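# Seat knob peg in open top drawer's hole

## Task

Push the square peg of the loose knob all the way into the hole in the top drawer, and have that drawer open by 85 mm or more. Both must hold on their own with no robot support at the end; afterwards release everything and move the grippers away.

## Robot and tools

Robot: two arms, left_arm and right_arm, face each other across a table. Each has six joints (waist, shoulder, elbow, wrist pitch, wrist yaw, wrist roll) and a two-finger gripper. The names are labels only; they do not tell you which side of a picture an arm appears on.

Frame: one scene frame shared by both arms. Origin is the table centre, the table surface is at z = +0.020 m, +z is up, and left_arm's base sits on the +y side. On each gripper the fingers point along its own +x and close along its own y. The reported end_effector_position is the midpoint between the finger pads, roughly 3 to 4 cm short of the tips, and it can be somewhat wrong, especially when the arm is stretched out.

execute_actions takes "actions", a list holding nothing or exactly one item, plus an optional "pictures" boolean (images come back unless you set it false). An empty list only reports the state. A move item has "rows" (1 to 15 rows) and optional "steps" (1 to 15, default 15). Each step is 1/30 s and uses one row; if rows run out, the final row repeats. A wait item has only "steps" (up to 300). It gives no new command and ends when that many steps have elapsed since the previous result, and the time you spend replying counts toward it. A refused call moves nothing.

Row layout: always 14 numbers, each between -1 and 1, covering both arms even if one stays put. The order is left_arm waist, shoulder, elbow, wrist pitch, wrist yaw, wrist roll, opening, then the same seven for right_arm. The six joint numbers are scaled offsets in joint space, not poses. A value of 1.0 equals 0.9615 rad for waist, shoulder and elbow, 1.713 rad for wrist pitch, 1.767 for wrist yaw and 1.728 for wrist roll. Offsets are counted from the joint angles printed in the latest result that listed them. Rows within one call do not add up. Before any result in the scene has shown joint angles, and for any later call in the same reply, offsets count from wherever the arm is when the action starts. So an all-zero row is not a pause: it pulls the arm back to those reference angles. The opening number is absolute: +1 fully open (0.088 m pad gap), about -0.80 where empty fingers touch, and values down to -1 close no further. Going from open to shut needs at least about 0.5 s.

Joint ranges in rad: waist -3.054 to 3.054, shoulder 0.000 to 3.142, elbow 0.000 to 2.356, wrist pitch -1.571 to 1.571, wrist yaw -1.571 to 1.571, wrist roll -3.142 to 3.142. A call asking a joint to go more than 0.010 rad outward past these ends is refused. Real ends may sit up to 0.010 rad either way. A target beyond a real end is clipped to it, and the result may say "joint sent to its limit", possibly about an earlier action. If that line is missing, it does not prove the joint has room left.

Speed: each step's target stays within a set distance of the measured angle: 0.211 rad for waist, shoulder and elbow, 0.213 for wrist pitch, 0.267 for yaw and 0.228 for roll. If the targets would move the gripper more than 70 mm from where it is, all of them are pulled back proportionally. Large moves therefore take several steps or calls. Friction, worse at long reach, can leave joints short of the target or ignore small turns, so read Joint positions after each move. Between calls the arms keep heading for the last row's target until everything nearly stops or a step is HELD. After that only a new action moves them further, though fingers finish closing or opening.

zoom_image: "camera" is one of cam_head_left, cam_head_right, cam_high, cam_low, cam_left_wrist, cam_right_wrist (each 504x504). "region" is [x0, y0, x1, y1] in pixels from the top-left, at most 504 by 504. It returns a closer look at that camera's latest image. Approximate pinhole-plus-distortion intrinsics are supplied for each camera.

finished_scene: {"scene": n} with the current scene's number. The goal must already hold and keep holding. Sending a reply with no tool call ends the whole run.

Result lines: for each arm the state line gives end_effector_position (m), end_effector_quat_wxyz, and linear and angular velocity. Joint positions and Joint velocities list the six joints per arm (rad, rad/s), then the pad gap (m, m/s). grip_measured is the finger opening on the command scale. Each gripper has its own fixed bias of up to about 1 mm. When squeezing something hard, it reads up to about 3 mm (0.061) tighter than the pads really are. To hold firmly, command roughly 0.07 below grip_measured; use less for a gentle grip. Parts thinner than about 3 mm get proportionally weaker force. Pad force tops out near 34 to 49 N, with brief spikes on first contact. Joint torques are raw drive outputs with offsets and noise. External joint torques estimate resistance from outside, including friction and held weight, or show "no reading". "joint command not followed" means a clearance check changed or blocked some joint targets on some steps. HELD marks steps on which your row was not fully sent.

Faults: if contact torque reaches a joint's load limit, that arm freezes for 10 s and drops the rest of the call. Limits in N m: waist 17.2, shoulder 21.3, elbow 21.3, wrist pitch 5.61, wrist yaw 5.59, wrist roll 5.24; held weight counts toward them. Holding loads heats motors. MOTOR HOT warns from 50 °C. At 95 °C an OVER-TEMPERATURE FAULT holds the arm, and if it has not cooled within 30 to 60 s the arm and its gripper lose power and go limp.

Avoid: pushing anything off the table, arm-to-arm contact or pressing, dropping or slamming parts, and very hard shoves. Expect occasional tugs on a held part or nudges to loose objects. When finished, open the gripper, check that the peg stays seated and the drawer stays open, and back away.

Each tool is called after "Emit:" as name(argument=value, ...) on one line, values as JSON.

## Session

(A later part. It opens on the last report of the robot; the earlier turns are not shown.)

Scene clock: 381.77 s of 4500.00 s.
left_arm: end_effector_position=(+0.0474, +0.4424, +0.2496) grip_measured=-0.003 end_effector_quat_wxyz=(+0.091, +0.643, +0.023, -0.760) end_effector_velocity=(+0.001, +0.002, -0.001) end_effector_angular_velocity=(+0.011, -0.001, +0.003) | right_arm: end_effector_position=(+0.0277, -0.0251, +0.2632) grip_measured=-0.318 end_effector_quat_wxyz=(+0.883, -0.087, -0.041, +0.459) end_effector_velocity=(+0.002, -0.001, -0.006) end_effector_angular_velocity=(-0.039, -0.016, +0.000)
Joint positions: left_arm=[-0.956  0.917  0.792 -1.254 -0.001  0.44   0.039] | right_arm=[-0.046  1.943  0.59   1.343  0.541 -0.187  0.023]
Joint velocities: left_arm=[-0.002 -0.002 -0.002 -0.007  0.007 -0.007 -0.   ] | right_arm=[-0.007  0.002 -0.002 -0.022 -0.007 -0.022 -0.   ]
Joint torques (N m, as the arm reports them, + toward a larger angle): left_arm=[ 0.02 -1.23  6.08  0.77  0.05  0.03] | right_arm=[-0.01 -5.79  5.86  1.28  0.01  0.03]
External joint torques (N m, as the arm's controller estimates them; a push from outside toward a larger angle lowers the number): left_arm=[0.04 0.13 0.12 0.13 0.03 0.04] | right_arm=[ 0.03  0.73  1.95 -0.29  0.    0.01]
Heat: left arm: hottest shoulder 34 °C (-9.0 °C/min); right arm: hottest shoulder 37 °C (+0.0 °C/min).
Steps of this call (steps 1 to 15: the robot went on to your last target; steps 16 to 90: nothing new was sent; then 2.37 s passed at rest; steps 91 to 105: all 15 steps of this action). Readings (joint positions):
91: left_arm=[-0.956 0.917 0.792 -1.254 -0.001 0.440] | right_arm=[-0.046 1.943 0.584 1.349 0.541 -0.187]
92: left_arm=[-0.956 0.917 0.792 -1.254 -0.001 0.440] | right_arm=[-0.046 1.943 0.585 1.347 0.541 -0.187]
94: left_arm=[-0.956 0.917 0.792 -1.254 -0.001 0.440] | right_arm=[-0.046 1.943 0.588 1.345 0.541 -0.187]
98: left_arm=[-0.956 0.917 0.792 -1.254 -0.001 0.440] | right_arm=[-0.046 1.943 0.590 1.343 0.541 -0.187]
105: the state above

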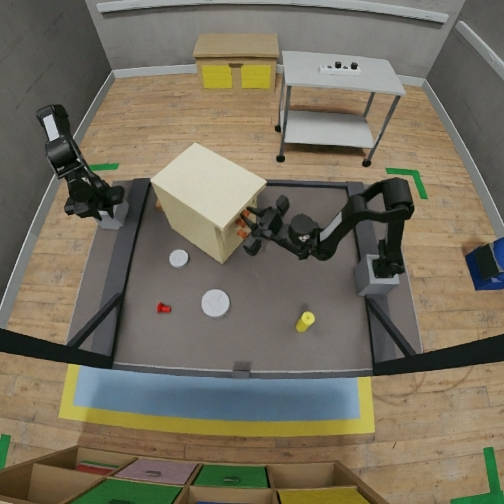

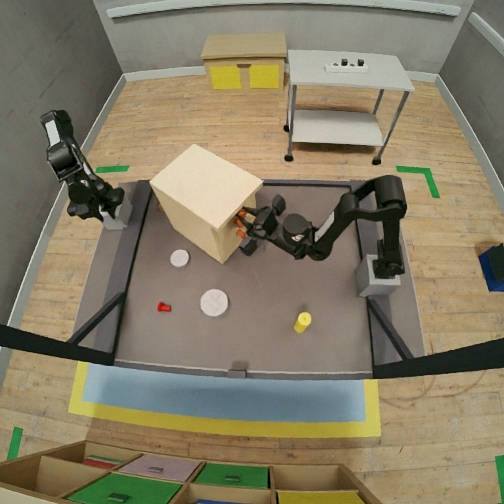

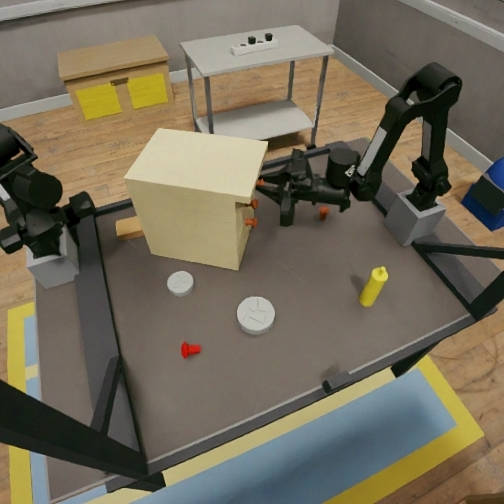

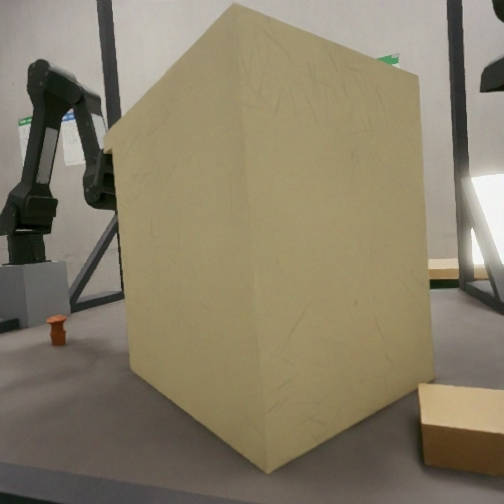

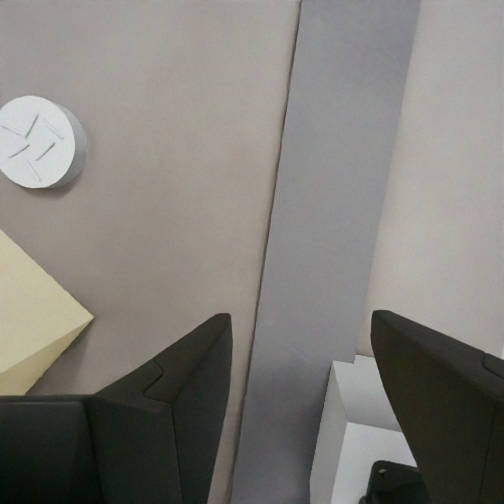

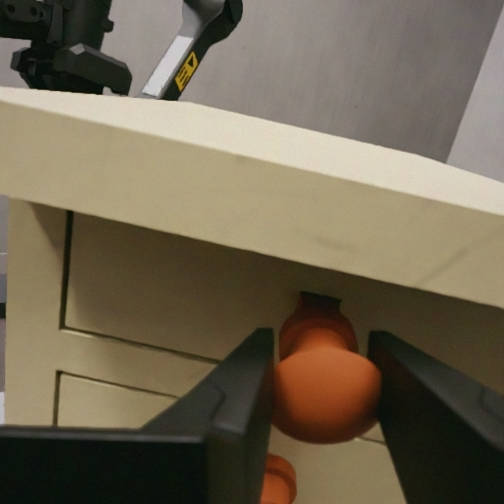

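Emit:
execute_actions(actions=[{"rows":[[0,0,0,0,0,0,0,-0.014,0.02,0.033,-0.008,-0.008,0,-0.42]]}])

Emit:
zoom_image(camera="cam_right_wrist", region=[240,240,420,400])

Scene clock: 411.27 s of 4500.00 s.
left_arm: end_effector_position=(+0.0474, +0.4424, +0.2496) grip_measured=-0.003 end_effector_quat_wxyz=(+0.091, +0.643, +0.023, -0.760) end_effector_velocity=(+0.003, +0.004, -0.002) end_effector_angular_velocity=(+0.022, -0.017, +0.003) | right_arm: end_effector_position=(+0.0314, -0.0211, +0.2630) grip_measured=-0.318 end_effector_quat_wxyz=(+0.884, -0.088, -0.040, +0.458) end_effector_velocity=(+0.000, -0.000, -0.006) end_effector_angular_velocity=(-0.031, -0.004, +0.005)
Joint positions: left_arm=[-0.956  0.917  0.792 -1.254 -0.001  0.44   0.039] | right_arm=[-0.056  1.953  0.609  1.333  0.533 -0.187  0.023]
Joint velocities: left_arm=[-0.002  0.002 -0.002 -0.022  0.007 -0.007  0.   ] | right_arm=[-0.002  0.002 -0.002 -0.022 -0.007 -0.007 -0.   ]
Joint torques (N m, as the arm reports them, + toward a larger angle): left_arm=[-0.01 -1.15  6.02  0.76  0.05  0.06] | right_arm=[-0.32 -4.99  6.09  1.18 -0.27  0.03]
External joint torques (N m, as the arm's controller estimates them; a push from outside toward a larger angle lowers the number): left_arm=[-0.01  0.21  0.12  0.14  0.03  0.06] | right_arm=[-0.32  1.71  2.1  -0.41 -0.27  0.01]
Heat: left arm: hottest elbow 31 °C (-11.2 °C/min); right arm: hottest shoulder 35 °C (-7.1 °C/min).
Steps of this call (steps 1 to 15: the robot went on to your last target; steps 16 to 90: nothing new was sent; then 26.00 s passed at rest; steps 91 to 105: all 15 steps of this action). Readings (joint positions):
91: left_arm=[-0.956 0.917 0.792 -1.254 -0.001 0.440] | right_arm=[-0.046 1.944 0.592 1.342 0.541 -0.187]
92: left_arm=[-0.956 0.917 0.792 -1.254 -0.001 0.440] | right_arm=[-0.049 1.946 0.596 1.339 0.540 -0.187]
94: left_arm=[-0.956 0.917 0.792 -1.254 -0.001 0.440] | right_arm=[-0.055 1.951 0.606 1.335 0.535 -0.187]
98: left_arm=[-0.956 0.917 0.792 -1.254 -0.001 0.440] | right_arm=[-0.056 1.953 0.609 1.333 0.534 -0.187]
105: the state above

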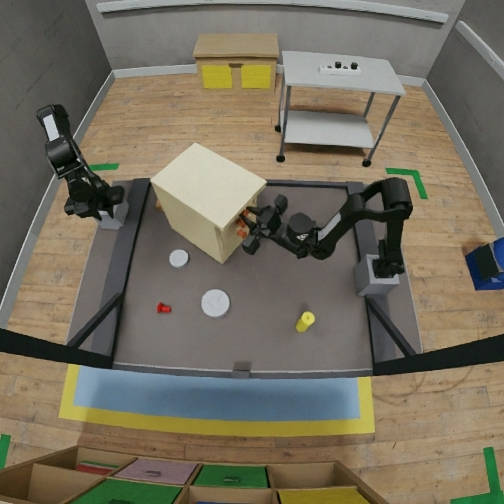

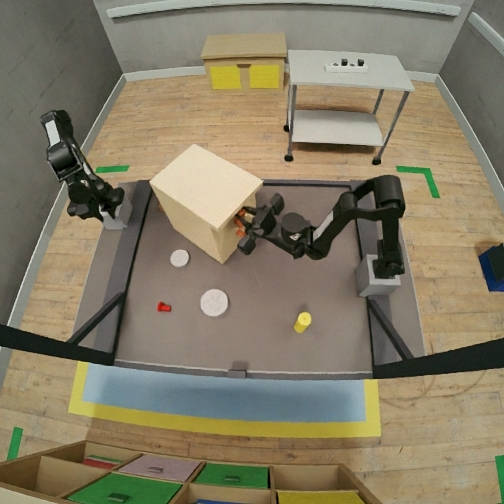

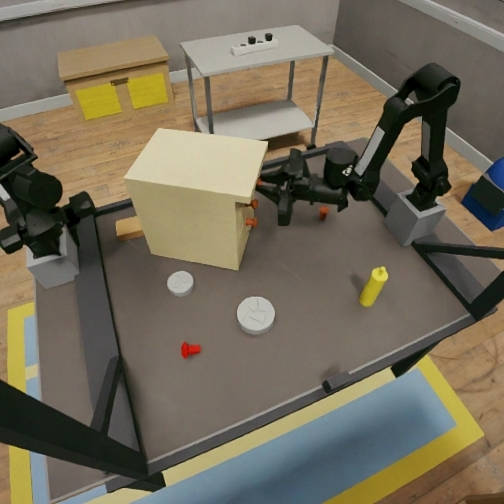

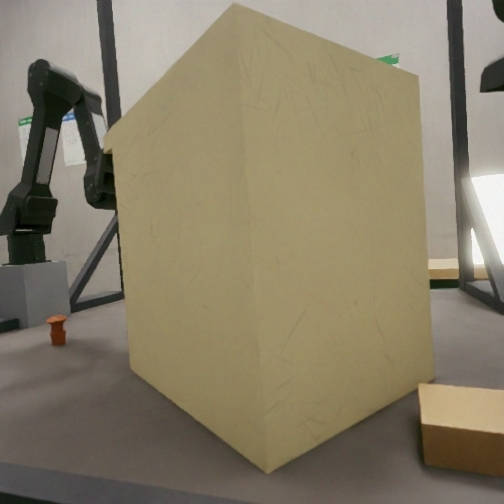

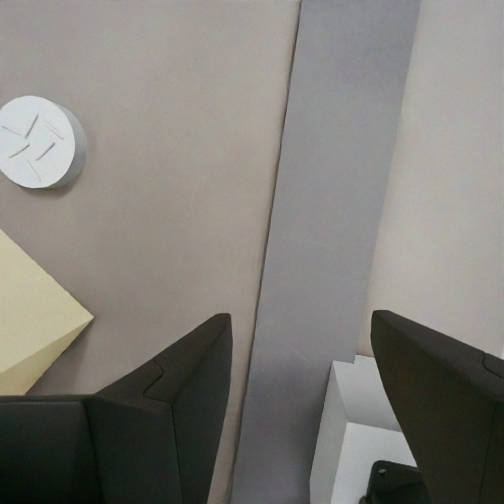

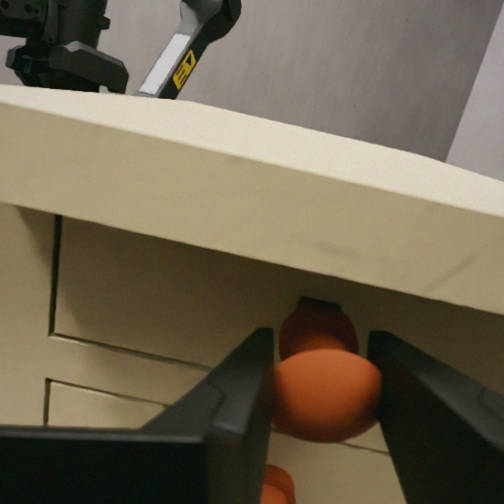

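Region (240, 240, 420, 400) of cam_right_wrist's 504x504 image, scaled by 2.800, with more detail than that image has.

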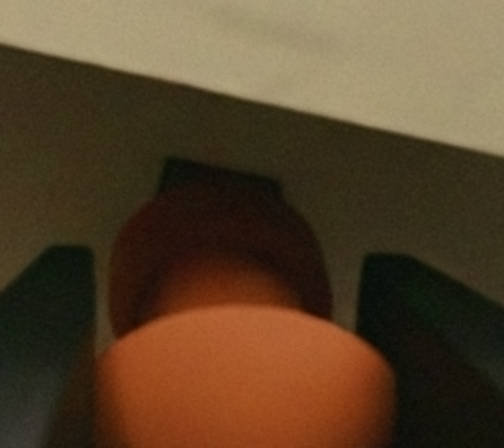

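Seems entering.

Emit:
execute_actions(actions=[{"rows":[[0,0,0,0,0,0,0,-0.012,0.02,0.04,-0.008,-0.011,0,-0.42]]}])

Emit:
zoom_image(camera="cam_right_wrist", region=[240,240,420,400])

Scene clock: 420.07 s of 4500.00 s.
left_arm: end_effector_position=(+0.0474, +0.4424, +0.2496) grip_measured=-0.003 end_effector_quat_wxyz=(+0.091, +0.643, +0.023, -0.760) end_effector_velocity=(-0.001, -0.005, +0.001) end_effector_angular_velocity=(-0.029, +0.007, +0.014) | right_arm: end_effector_position=(+0.0339, -0.0171, +0.2636) grip_measured=-0.318 end_effector_quat_wxyz=(+0.884, -0.087, -0.040, +0.458) end_effector_velocity=(+0.000, -0.000, -0.004) end_effector_angular_velocity=(-0.026, -0.004, +0.005)
Joint positions: left_arm=[-0.956  0.917  0.792 -1.254 -0.001  0.44   0.039] | right_arm=[-0.064  1.961  0.627  1.323  0.526 -0.187  0.023]
Joint velocities: left_arm=[ 0.002 -0.002 -0.002  0.022 -0.022 -0.007 -0.   ] | right_arm=[-0.002 -0.002 -0.002 -0.022 -0.007 -0.007  0.   ]
Joint torques (N m, as the arm reports them, + toward a larger angle): left_arm=[ 0.04 -1.26  6.08  0.74  0.04  0.01] | right_arm=[-0.41 -4.86  7.1   1.11 -0.52  0.03]
External joint torques (N m, as the arm's controller estimates them; a push from outside toward a larger angle lowers the number): left_arm=[0.02 0.13 0.04 0.06 0.04 0.01] | right_arm=[-0.45  1.97  3.04 -0.49 -0.52  0.01]
Heat: left arm: hottest elbow 31 °C (-8.1 °C/min); right arm: hottest shoulder 34 °C (-5.1 °C/min).
Steps of this call (steps 1 to 15: the robot went on to your last target; steps 16 to 90: nothing new was sent; then 5.30 s passed at rest; steps 91 to 105: all 15 steps of this action). Readings (joint positions):
91: left_arm=[-0.956 0.917 0.792 -1.254 -0.001 0.440] | right_arm=[-0.057 1.954 0.611 1.331 0.532 -0.187]
92: left_arm=[-0.956 0.917 0.792 -1.254 -0.001 0.440] | right_arm=[-0.059 1.956 0.617 1.328 0.530 -0.187]
94: left_arm=[-0.956 0.917 0.792 -1.254 -0.001 0.440] | right_arm=[-0.063 1.960 0.625 1.325 0.527 -0.187]
98: left_arm=[-0.956 0.917 0.792 -1.254 -0.001 0.440] | right_arm=[-0.064 1.961 0.627 1.324 0.526 -0.187]
105: the state above

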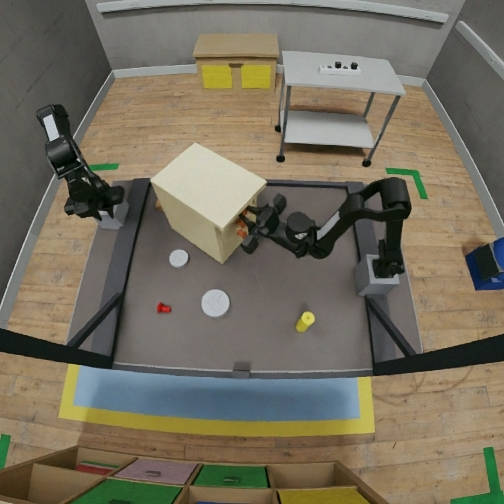

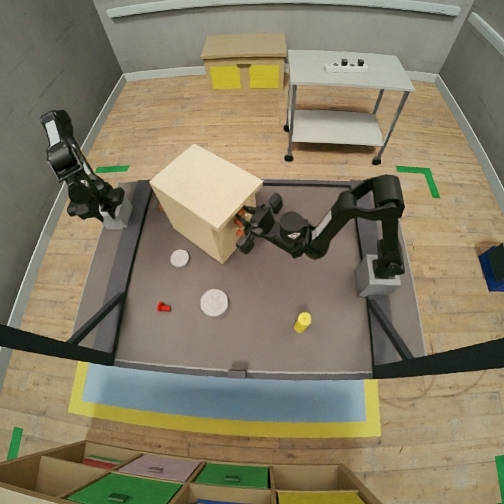

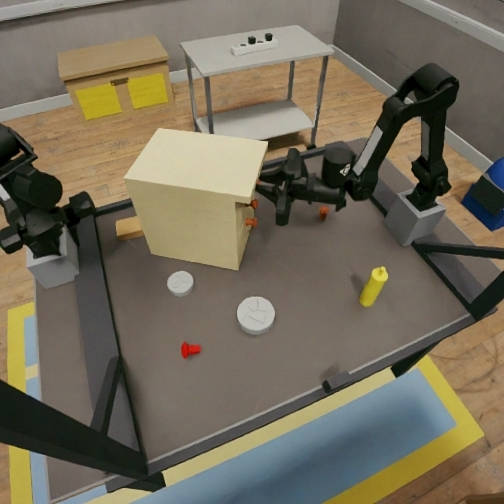

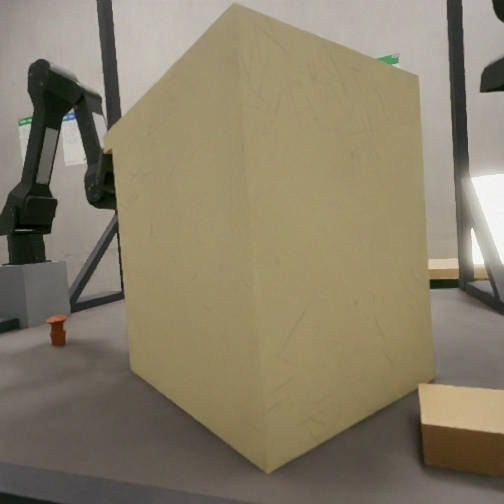

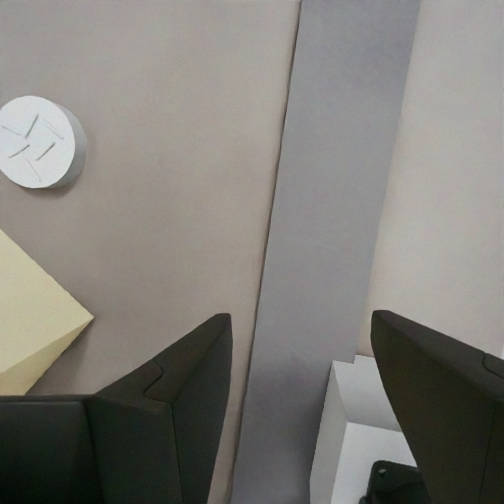

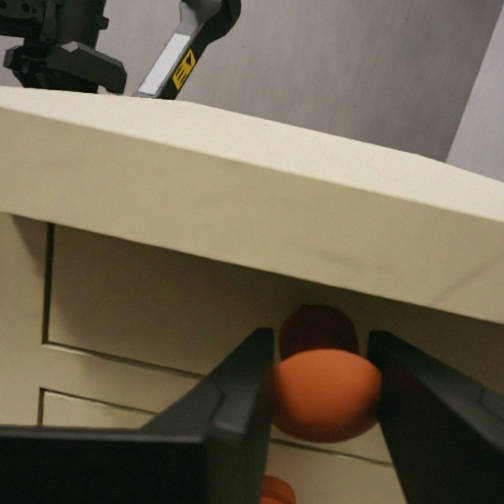

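Region (240, 240, 420, 400) of cam_right_wrist's 504x504 image, scaled by 2.800, with more detail than that image has.

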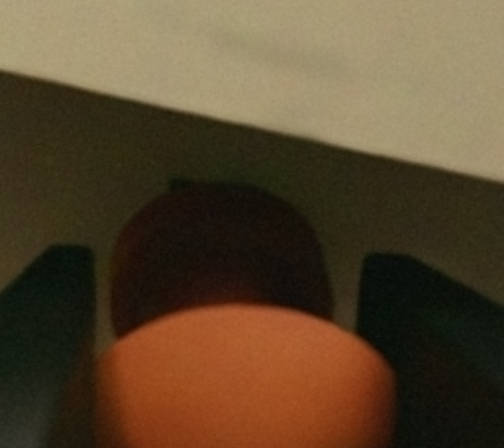

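Emit:
execute_actions(actions=[{"rows":[[0,0,0,0,0,0,0,-0.03,0.016,0.06,-0.008,-0.008,0,-0.42]]}], pictures=false)

Emit:
execute_actions(actions=[{"rows":[[0,0,0,0,0,0,0,-0.04,0.016,0.075,-0.008,-0.008,0,-0.42]]}])

Scene clock: 425.73 s of 4500.00 s.
left_arm: end_effector_position=(+0.0474, +0.4424, +0.2496) grip_measured=-0.003 end_effector_quat_wxyz=(+0.091, +0.643, +0.023, -0.760) end_effector_velocity=(+0.001, -0.003, -0.000) end_effector_angular_velocity=(-0.021, -0.005, +0.009) | right_arm: end_effector_position=(+0.0362, -0.0131, +0.2666) grip_measured=-0.318 end_effector_quat_wxyz=(+0.884, -0.084, -0.042, +0.458) end_effector_velocity=(+0.002, -0.001, -0.000) end_effector_angular_velocity=(-0.010, -0.018, -0.010)
Joint positions: left_arm=[-0.956  0.917  0.792 -1.254 -0.001  0.44   0.039] | right_arm=[-0.07   1.964  0.645  1.316  0.519 -0.187  0.023]
Joint velocities: left_arm=[-0.002 -0.002 -0.002  0.007 -0.022 -0.007 -0.   ] | right_arm=[-0.002  0.002 -0.002  0.007  0.007 -0.022  0.   ]
Joint torques (N m, as the arm reports them, + toward a larger angle): left_arm=[ 0.01 -1.12  6.24  0.74  0.07 -0.05] | right_arm=[-2.1  -4.89  9.57  0.95 -0.3   0.03]
External joint torques (N m, as the arm's controller estimates them; a push from outside toward a larger angle lowers the number): left_arm=[ 0.    0.26  0.24  0.07  0.06 -0.04] | right_arm=[-2.09  2.03  5.45 -0.66 -0.31  0.01]
Heat: left arm: hottest elbow 31 °C (-6.0 °C/min); right arm: hottest shoulder 34 °C (-4.0 °C/min).
Steps of this call (steps 1 to 15: the robot went on to your last target; steps 16 to 90: nothing new was sent; then 2.17 s passed at rest; steps 91 to 105: all 15 steps of this action). Readings (joint positions):
91: left_arm=[-0.956 0.917 0.792 -1.254 -0.001 0.440] | right_arm=[-0.065 1.961 0.630 1.321 0.525 -0.187]
92: left_arm=[-0.956 0.917 0.792 -1.254 -0.001 0.440] | right_arm=[-0.069 1.963 0.638 1.317 0.521 -0.187]
94: left_arm=[-0.956 0.917 0.792 -1.254 -0.001 0.440] | right_arm=[-0.070 1.964 0.645 1.317 0.519 -0.187]
98: left_arm=[-0.956 0.917 0.792 -1.254 -0.001 0.440] | right_arm=[-0.070 1.964 0.645 1.316 0.519 -0.187]
105: the state above

Scene clock: 426.23 s of 4500.00 s.
left_arm: end_effector_position=(+0.0474, +0.4424, +0.2496) grip_measured=-0.003 end_effector_quat_wxyz=(+0.091, +0.643, +0.023, -0.760) end_effector_velocity=(+0.005, +0.002, -0.001) end_effector_angular_velocity=(+0.008, -0.021, +0.006) | right_arm: end_effector_position=(+0.0363, -0.0110, +0.2678) grip_measured=-0.318 end_effector_quat_wxyz=(+0.883, -0.083, -0.043, +0.459) end_effector_velocity=(+0.000, +0.000, -0.001) end_effector_angular_velocity=(-0.020, -0.017, +0.015)
Joint positions: left_arm=[-0.956  0.917  0.792 -1.254 -0.001  0.44   0.039] | right_arm=[-0.071  1.964  0.654  1.309  0.515 -0.187  0.023]
Joint velocities: left_arm=[-0.002 -0.002 -0.002 -0.022 -0.007 -0.007 -0.   ] | right_arm=[-0.007 -0.002 -0.002 -0.007 -0.022 -0.022  0.   ]
Joint torques (N m, as the arm reports them, + toward a larger angle): left_arm=[-0.03 -1.19  5.93  0.74  0.05  0.  ] | right_arm=[-3.59 -4.58 12.54  0.98 -0.48  0.03]
External joint torques (N m, as the arm's controller estimates them; a push from outside toward a larger angle lowers the number): left_arm=[-0.04  0.16 -0.06  0.08  0.04  0.01] | right_arm=[-3.54  2.41  8.37 -0.64 -0.48  0.01]
Heat: left arm: hottest elbow 31 °C (-6.1 °C/min); right arm: hottest shoulder 34 °C (-4.0 °C/min).
Steps of this call (steps 1 to 15: all 15 steps of this action). Readings (joint positions):
1: left_arm=[-0.956 0.917 0.792 -1.254 -0.001 0.440] | right_arm=[-0.071 1.964 0.648 1.316 0.519 -0.187]
2: left_arm=[-0.956 0.917 0.792 -1.254 -0.001 0.440] | right_arm=[-0.071 1.964 0.653 1.312 0.515 -0.187]
4: left_arm=[-0.956 0.917 0.792 -1.254 -0.001 0.440] | right_arm=[-0.071 1.964 0.653 1.310 0.515 -0.187]
8: left_arm=[-0.956 0.917 0.792 -1.254 -0.001 0.440] | right_arm=[-0.071 1.964 0.653 1.310 0.515 -0.187]
15: the state above

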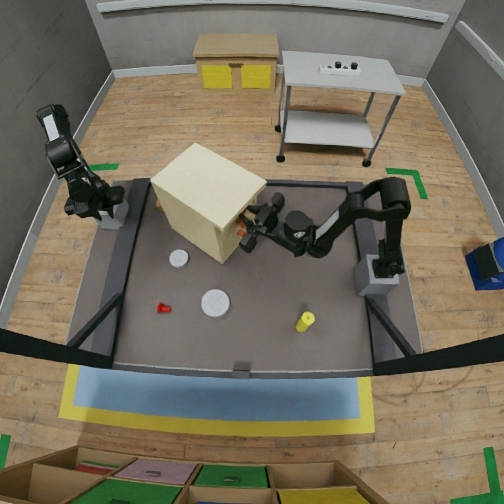

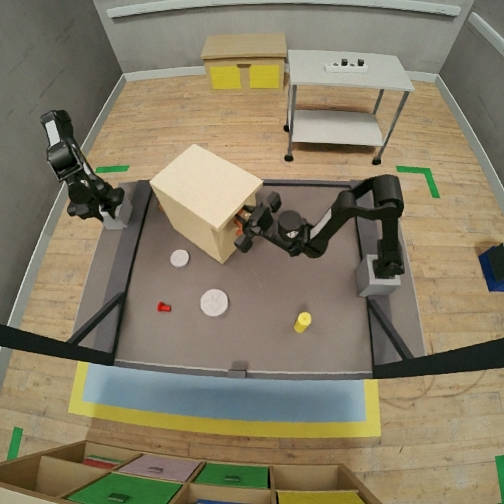

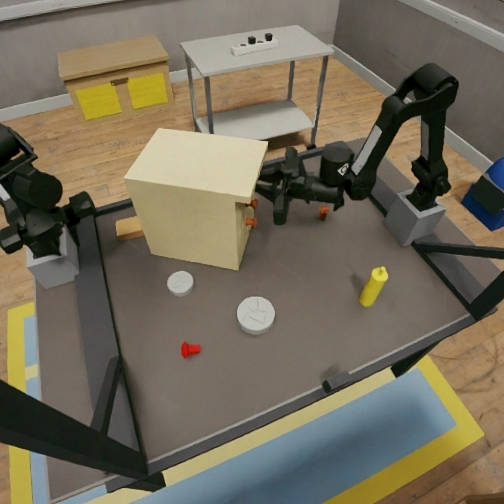

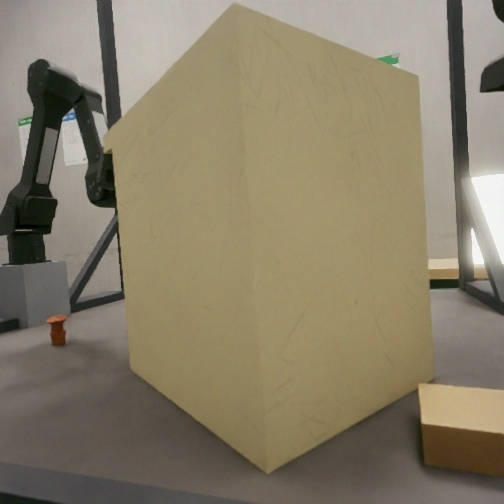

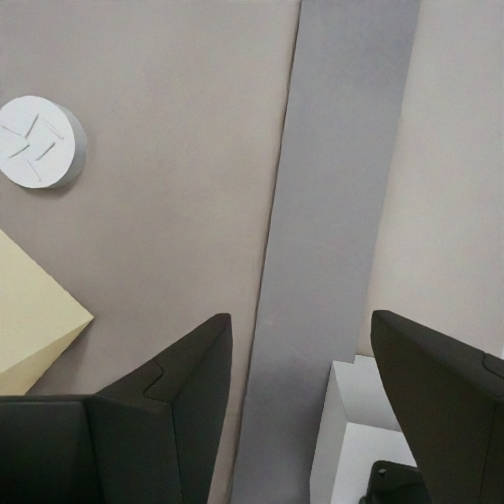

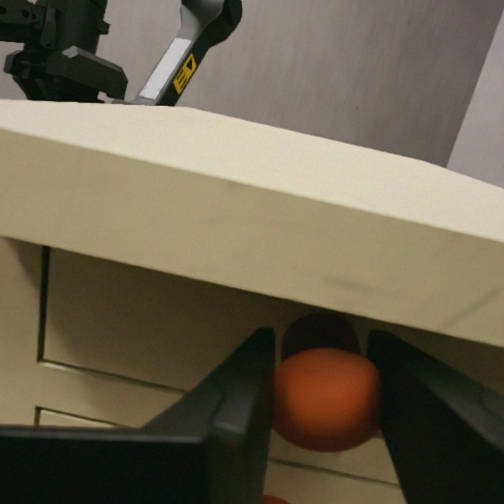

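Emit:
execute_actions(actions=[{"rows":[[0,0,0,0,0,0,0,-0.05,0.045,0.065,0,0,0,-0.42]]}])

Emit:
zoom_image(camera="cam_high", region=[225,160,305,240])

Scene clock: 432.37 s of 4500.00 s.
left_arm: end_effector_position=(+0.0474, +0.4424, +0.2496) grip_measured=-0.003 end_effector_quat_wxyz=(+0.091, +0.643, +0.023, -0.760) end_effector_velocity=(+0.002, +0.001, -0.001) end_effector_angular_velocity=(-0.001, -0.009, +0.006) | right_arm: end_effector_position=(+0.0367, -0.0111, +0.2659) grip_measured=-0.318 end_effector_quat_wxyz=(+0.884, -0.083, -0.043, +0.458) end_effector_velocity=(+0.000, -0.000, -0.001) end_effector_angular_velocity=(-0.012, -0.005, +0.005)
Joint positions: left_arm=[-0.956  0.917  0.792 -1.254 -0.001  0.44   0.039] | right_arm=[-0.071  1.974  0.654  1.32   0.518 -0.187  0.023]
Joint velocities: left_arm=[-0.002 -0.002 -0.002 -0.007 -0.007 -0.007 -0.   ] | right_arm=[-0.002 -0.002 -0.002 -0.007 -0.007 -0.007 -0.   ]
Joint torques (N m, as the arm reports them, + toward a larger angle): left_arm=[ 0.07 -1.35  6.14  0.74  0.05  0.01] | right_arm=[-4.6  -2.87 12.34  0.69 -0.12  0.03]
External joint torques (N m, as the arm's controller estimates them; a push from outside toward a larger angle lowers the number): left_arm=[0.07 0.02 0.13 0.08 0.03 0.01] | right_arm=[-4.57  4.1   8.23 -0.91 -0.13  0.01]
Heat: left arm: hottest elbow 31 °C (-4.1 °C/min); right arm: hottest shoulder 34 °C (-3.0 °C/min).
Steps of this call (steps 1 to 15: the robot went on to your last target; steps 16 to 90: nothing new was sent; then 2.63 s passed at rest; steps 91 to 105: all 15 steps of this action). Readings (joint positions):
91: left_arm=[-0.956 0.917 0.792 -1.254 -0.001 0.440] | right_arm=[-0.071 1.966 0.654 1.309 0.515 -0.187]
92: left_arm=[-0.956 0.917 0.792 -1.254 -0.001 0.440] | right_arm=[-0.072 1.969 0.654 1.313 0.516 -0.187]
94: left_arm=[-0.956 0.917 0.792 -1.254 -0.001 0.440] | right_arm=[-0.071 1.972 0.654 1.317 0.517 -0.187]
98: left_arm=[-0.956 0.917 0.792 -1.254 -0.001 0.440] | right_arm=[-0.071 1.974 0.654 1.320 0.518 -0.187]
105: the state above

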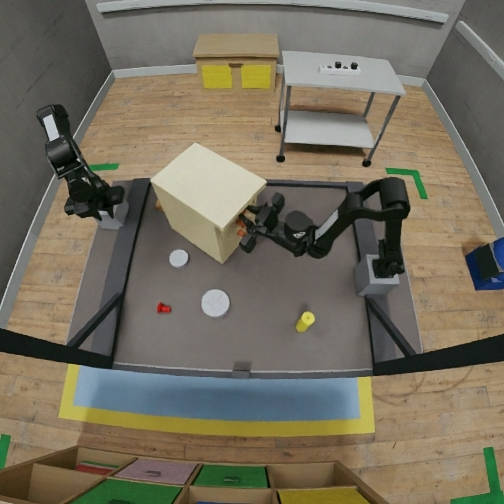

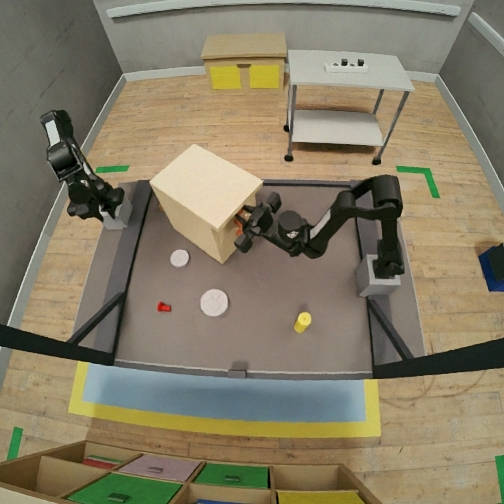

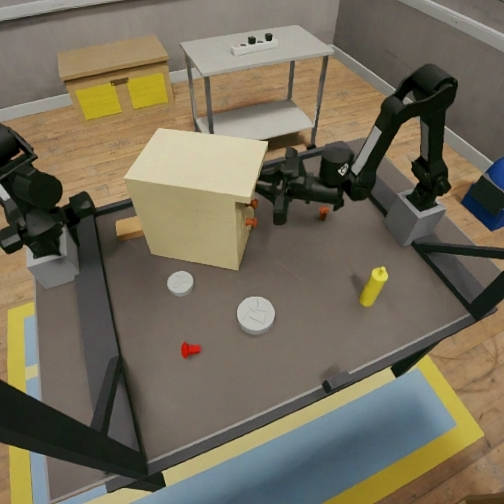

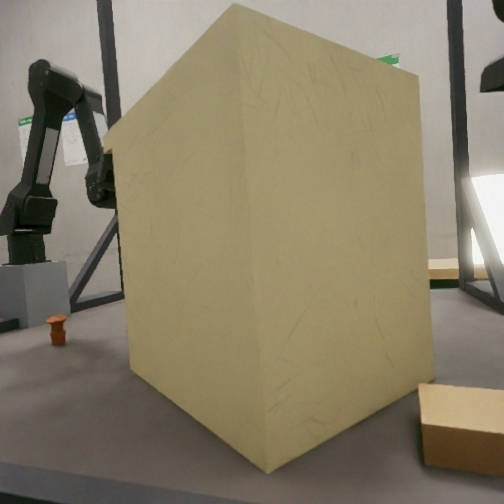

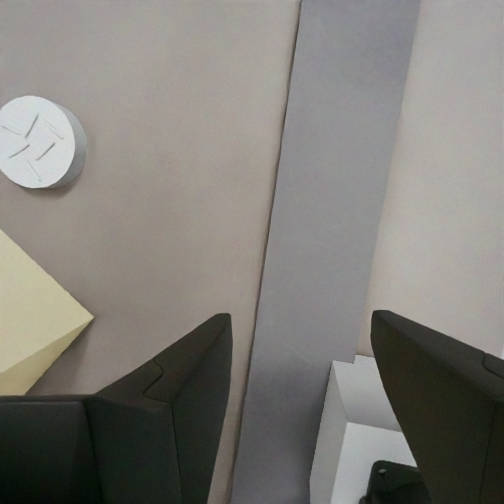

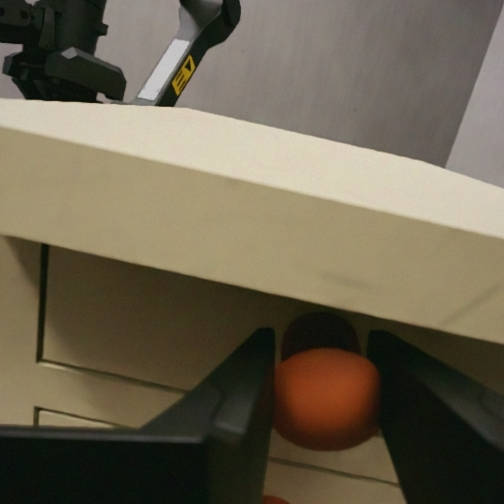

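Region (225, 160, 305, 240) of cam_high's 504x504 image, scaled by 6.300, with more detail than that image has.

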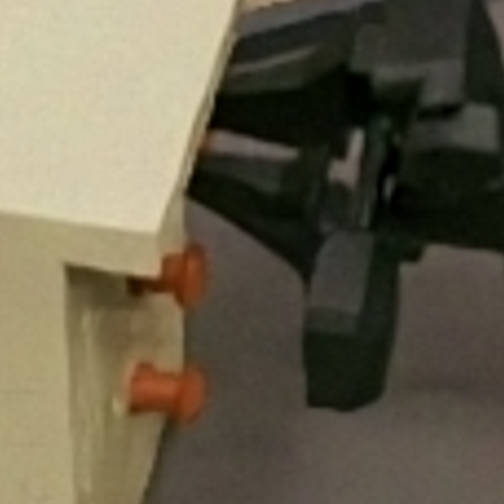

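Emit:
execute_actions(actions=[{"rows":[[0,0,0,0,0,0,0,0,0,0,0,0,0,-0.42],[0,0,0,0,0,0,0,0.01,-0.01,-0.02,0.004,0.004,0,-0.42],[0,0,0,0,0,0,0,0.02,-0.02,-0.04,0.008,0.008,0,-0.42],[0,0,0,0,0,0,0,0.03,-0.03,-0.06,0.012,0.014,0,-0.42],[0,0,0,0,0,0,0,0.04,-0.045,-0.085,0.017,0.02,0,-0.42],[0,0,0,0,0,0,0,0.053,-0.058,-0.11,0.023,0.027,0,-0.42]]}])

Scene clock: 441.50 s of 4500.00 s.
left_arm: end_effector_position=(+0.0474, +0.4424, +0.2496) grip_measured=-0.003 end_effector_quat_wxyz=(+0.091, +0.643, +0.023, -0.760) end_effector_velocity=(-0.000, -0.001, -0.000) end_effector_angular_velocity=(-0.009, +0.003, +0.006) | right_arm: end_effector_position=(+0.0216, -0.0316, +0.2640) grip_measured=-0.318 end_effector_quat_wxyz=(+0.883, -0.086, -0.041, +0.459) end_effector_velocity=(-0.000, -0.003, +0.001) end_effector_angular_velocity=(-0.002, -0.006, -0.005)
Joint positions: left_arm=[-0.956  0.917  0.792 -1.254 -0.001  0.44   0.039] | right_arm=[-0.026  1.927  0.561  1.358  0.561 -0.187  0.023]
Joint velocities: left_arm=[-0.002 -0.002 -0.002  0.007 -0.007 -0.007 -0.   ] | right_arm=[ 0.002 -0.007 -0.012  0.007  0.007 -0.007 -0.   ]
Joint torques (N m, as the arm reports them, + toward a larger angle): left_arm=[-0.24 -1.22  5.89  0.77  0.06 -0.01] | right_arm=[ 0.56 -6.38  2.88  1.45  0.17  0.03]
External joint torques (N m, as the arm's controller estimates them; a push from outside toward a larger angle lowers the number): left_arm=[-0.25  0.18 -0.12  0.1   0.05 -0.01] | right_arm=[ 0.57  0.04 -1.03 -0.14  0.17  0.01]
Heat: left arm: hottest elbow 31 °C (-3.0 °C/min); right arm: hottest elbow 35 °C (-2.0 °C/min).
Steps of this call (steps 1 to 15: the robot went on to your last target; steps 16 to 90: nothing new was sent; then 5.63 s passed at rest; steps 91 to 105: all 15 steps of this action). Readings (joint positions):
91: left_arm=[-0.956 0.917 0.792 -1.254 -0.001 0.440] | right_arm=[-0.069 1.973 0.651 1.321 0.521 -0.187]
92: left_arm=[-0.956 0.917 0.792 -1.254 -0.001 0.440] | right_arm=[-0.065 1.972 0.648 1.321 0.527 -0.187]
94: left_arm=[-0.956 0.917 0.792 -1.254 -0.001 0.440] | right_arm=[-0.064 1.968 0.640 1.324 0.527 -0.187]
98: left_arm=[-0.956 0.917 0.792 -1.254 -0.001 0.440] | right_arm=[-0.038 1.939 0.582 1.350 0.552 -0.187]
105: the state above

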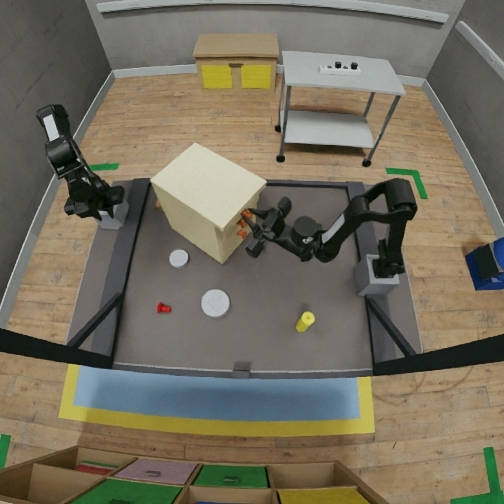

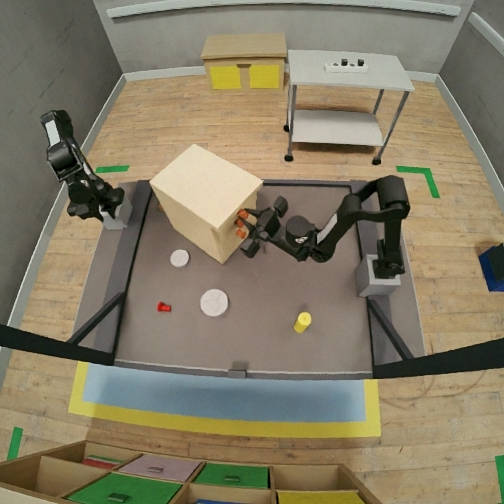

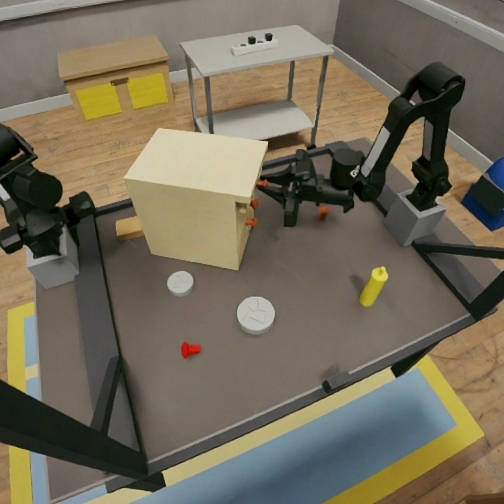

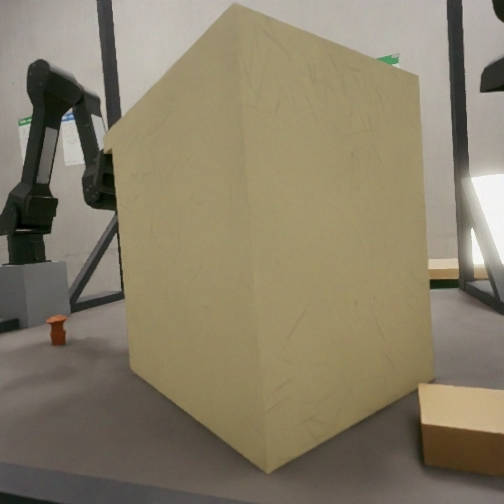

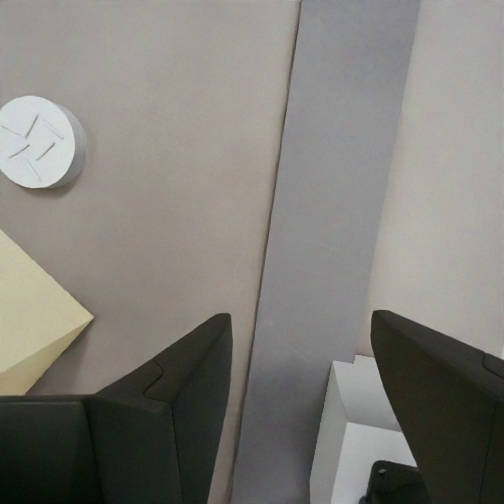

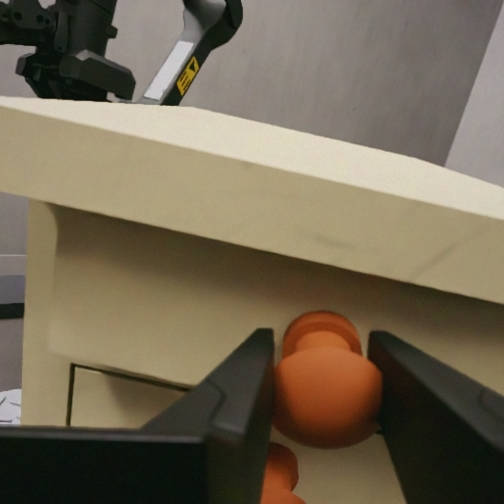

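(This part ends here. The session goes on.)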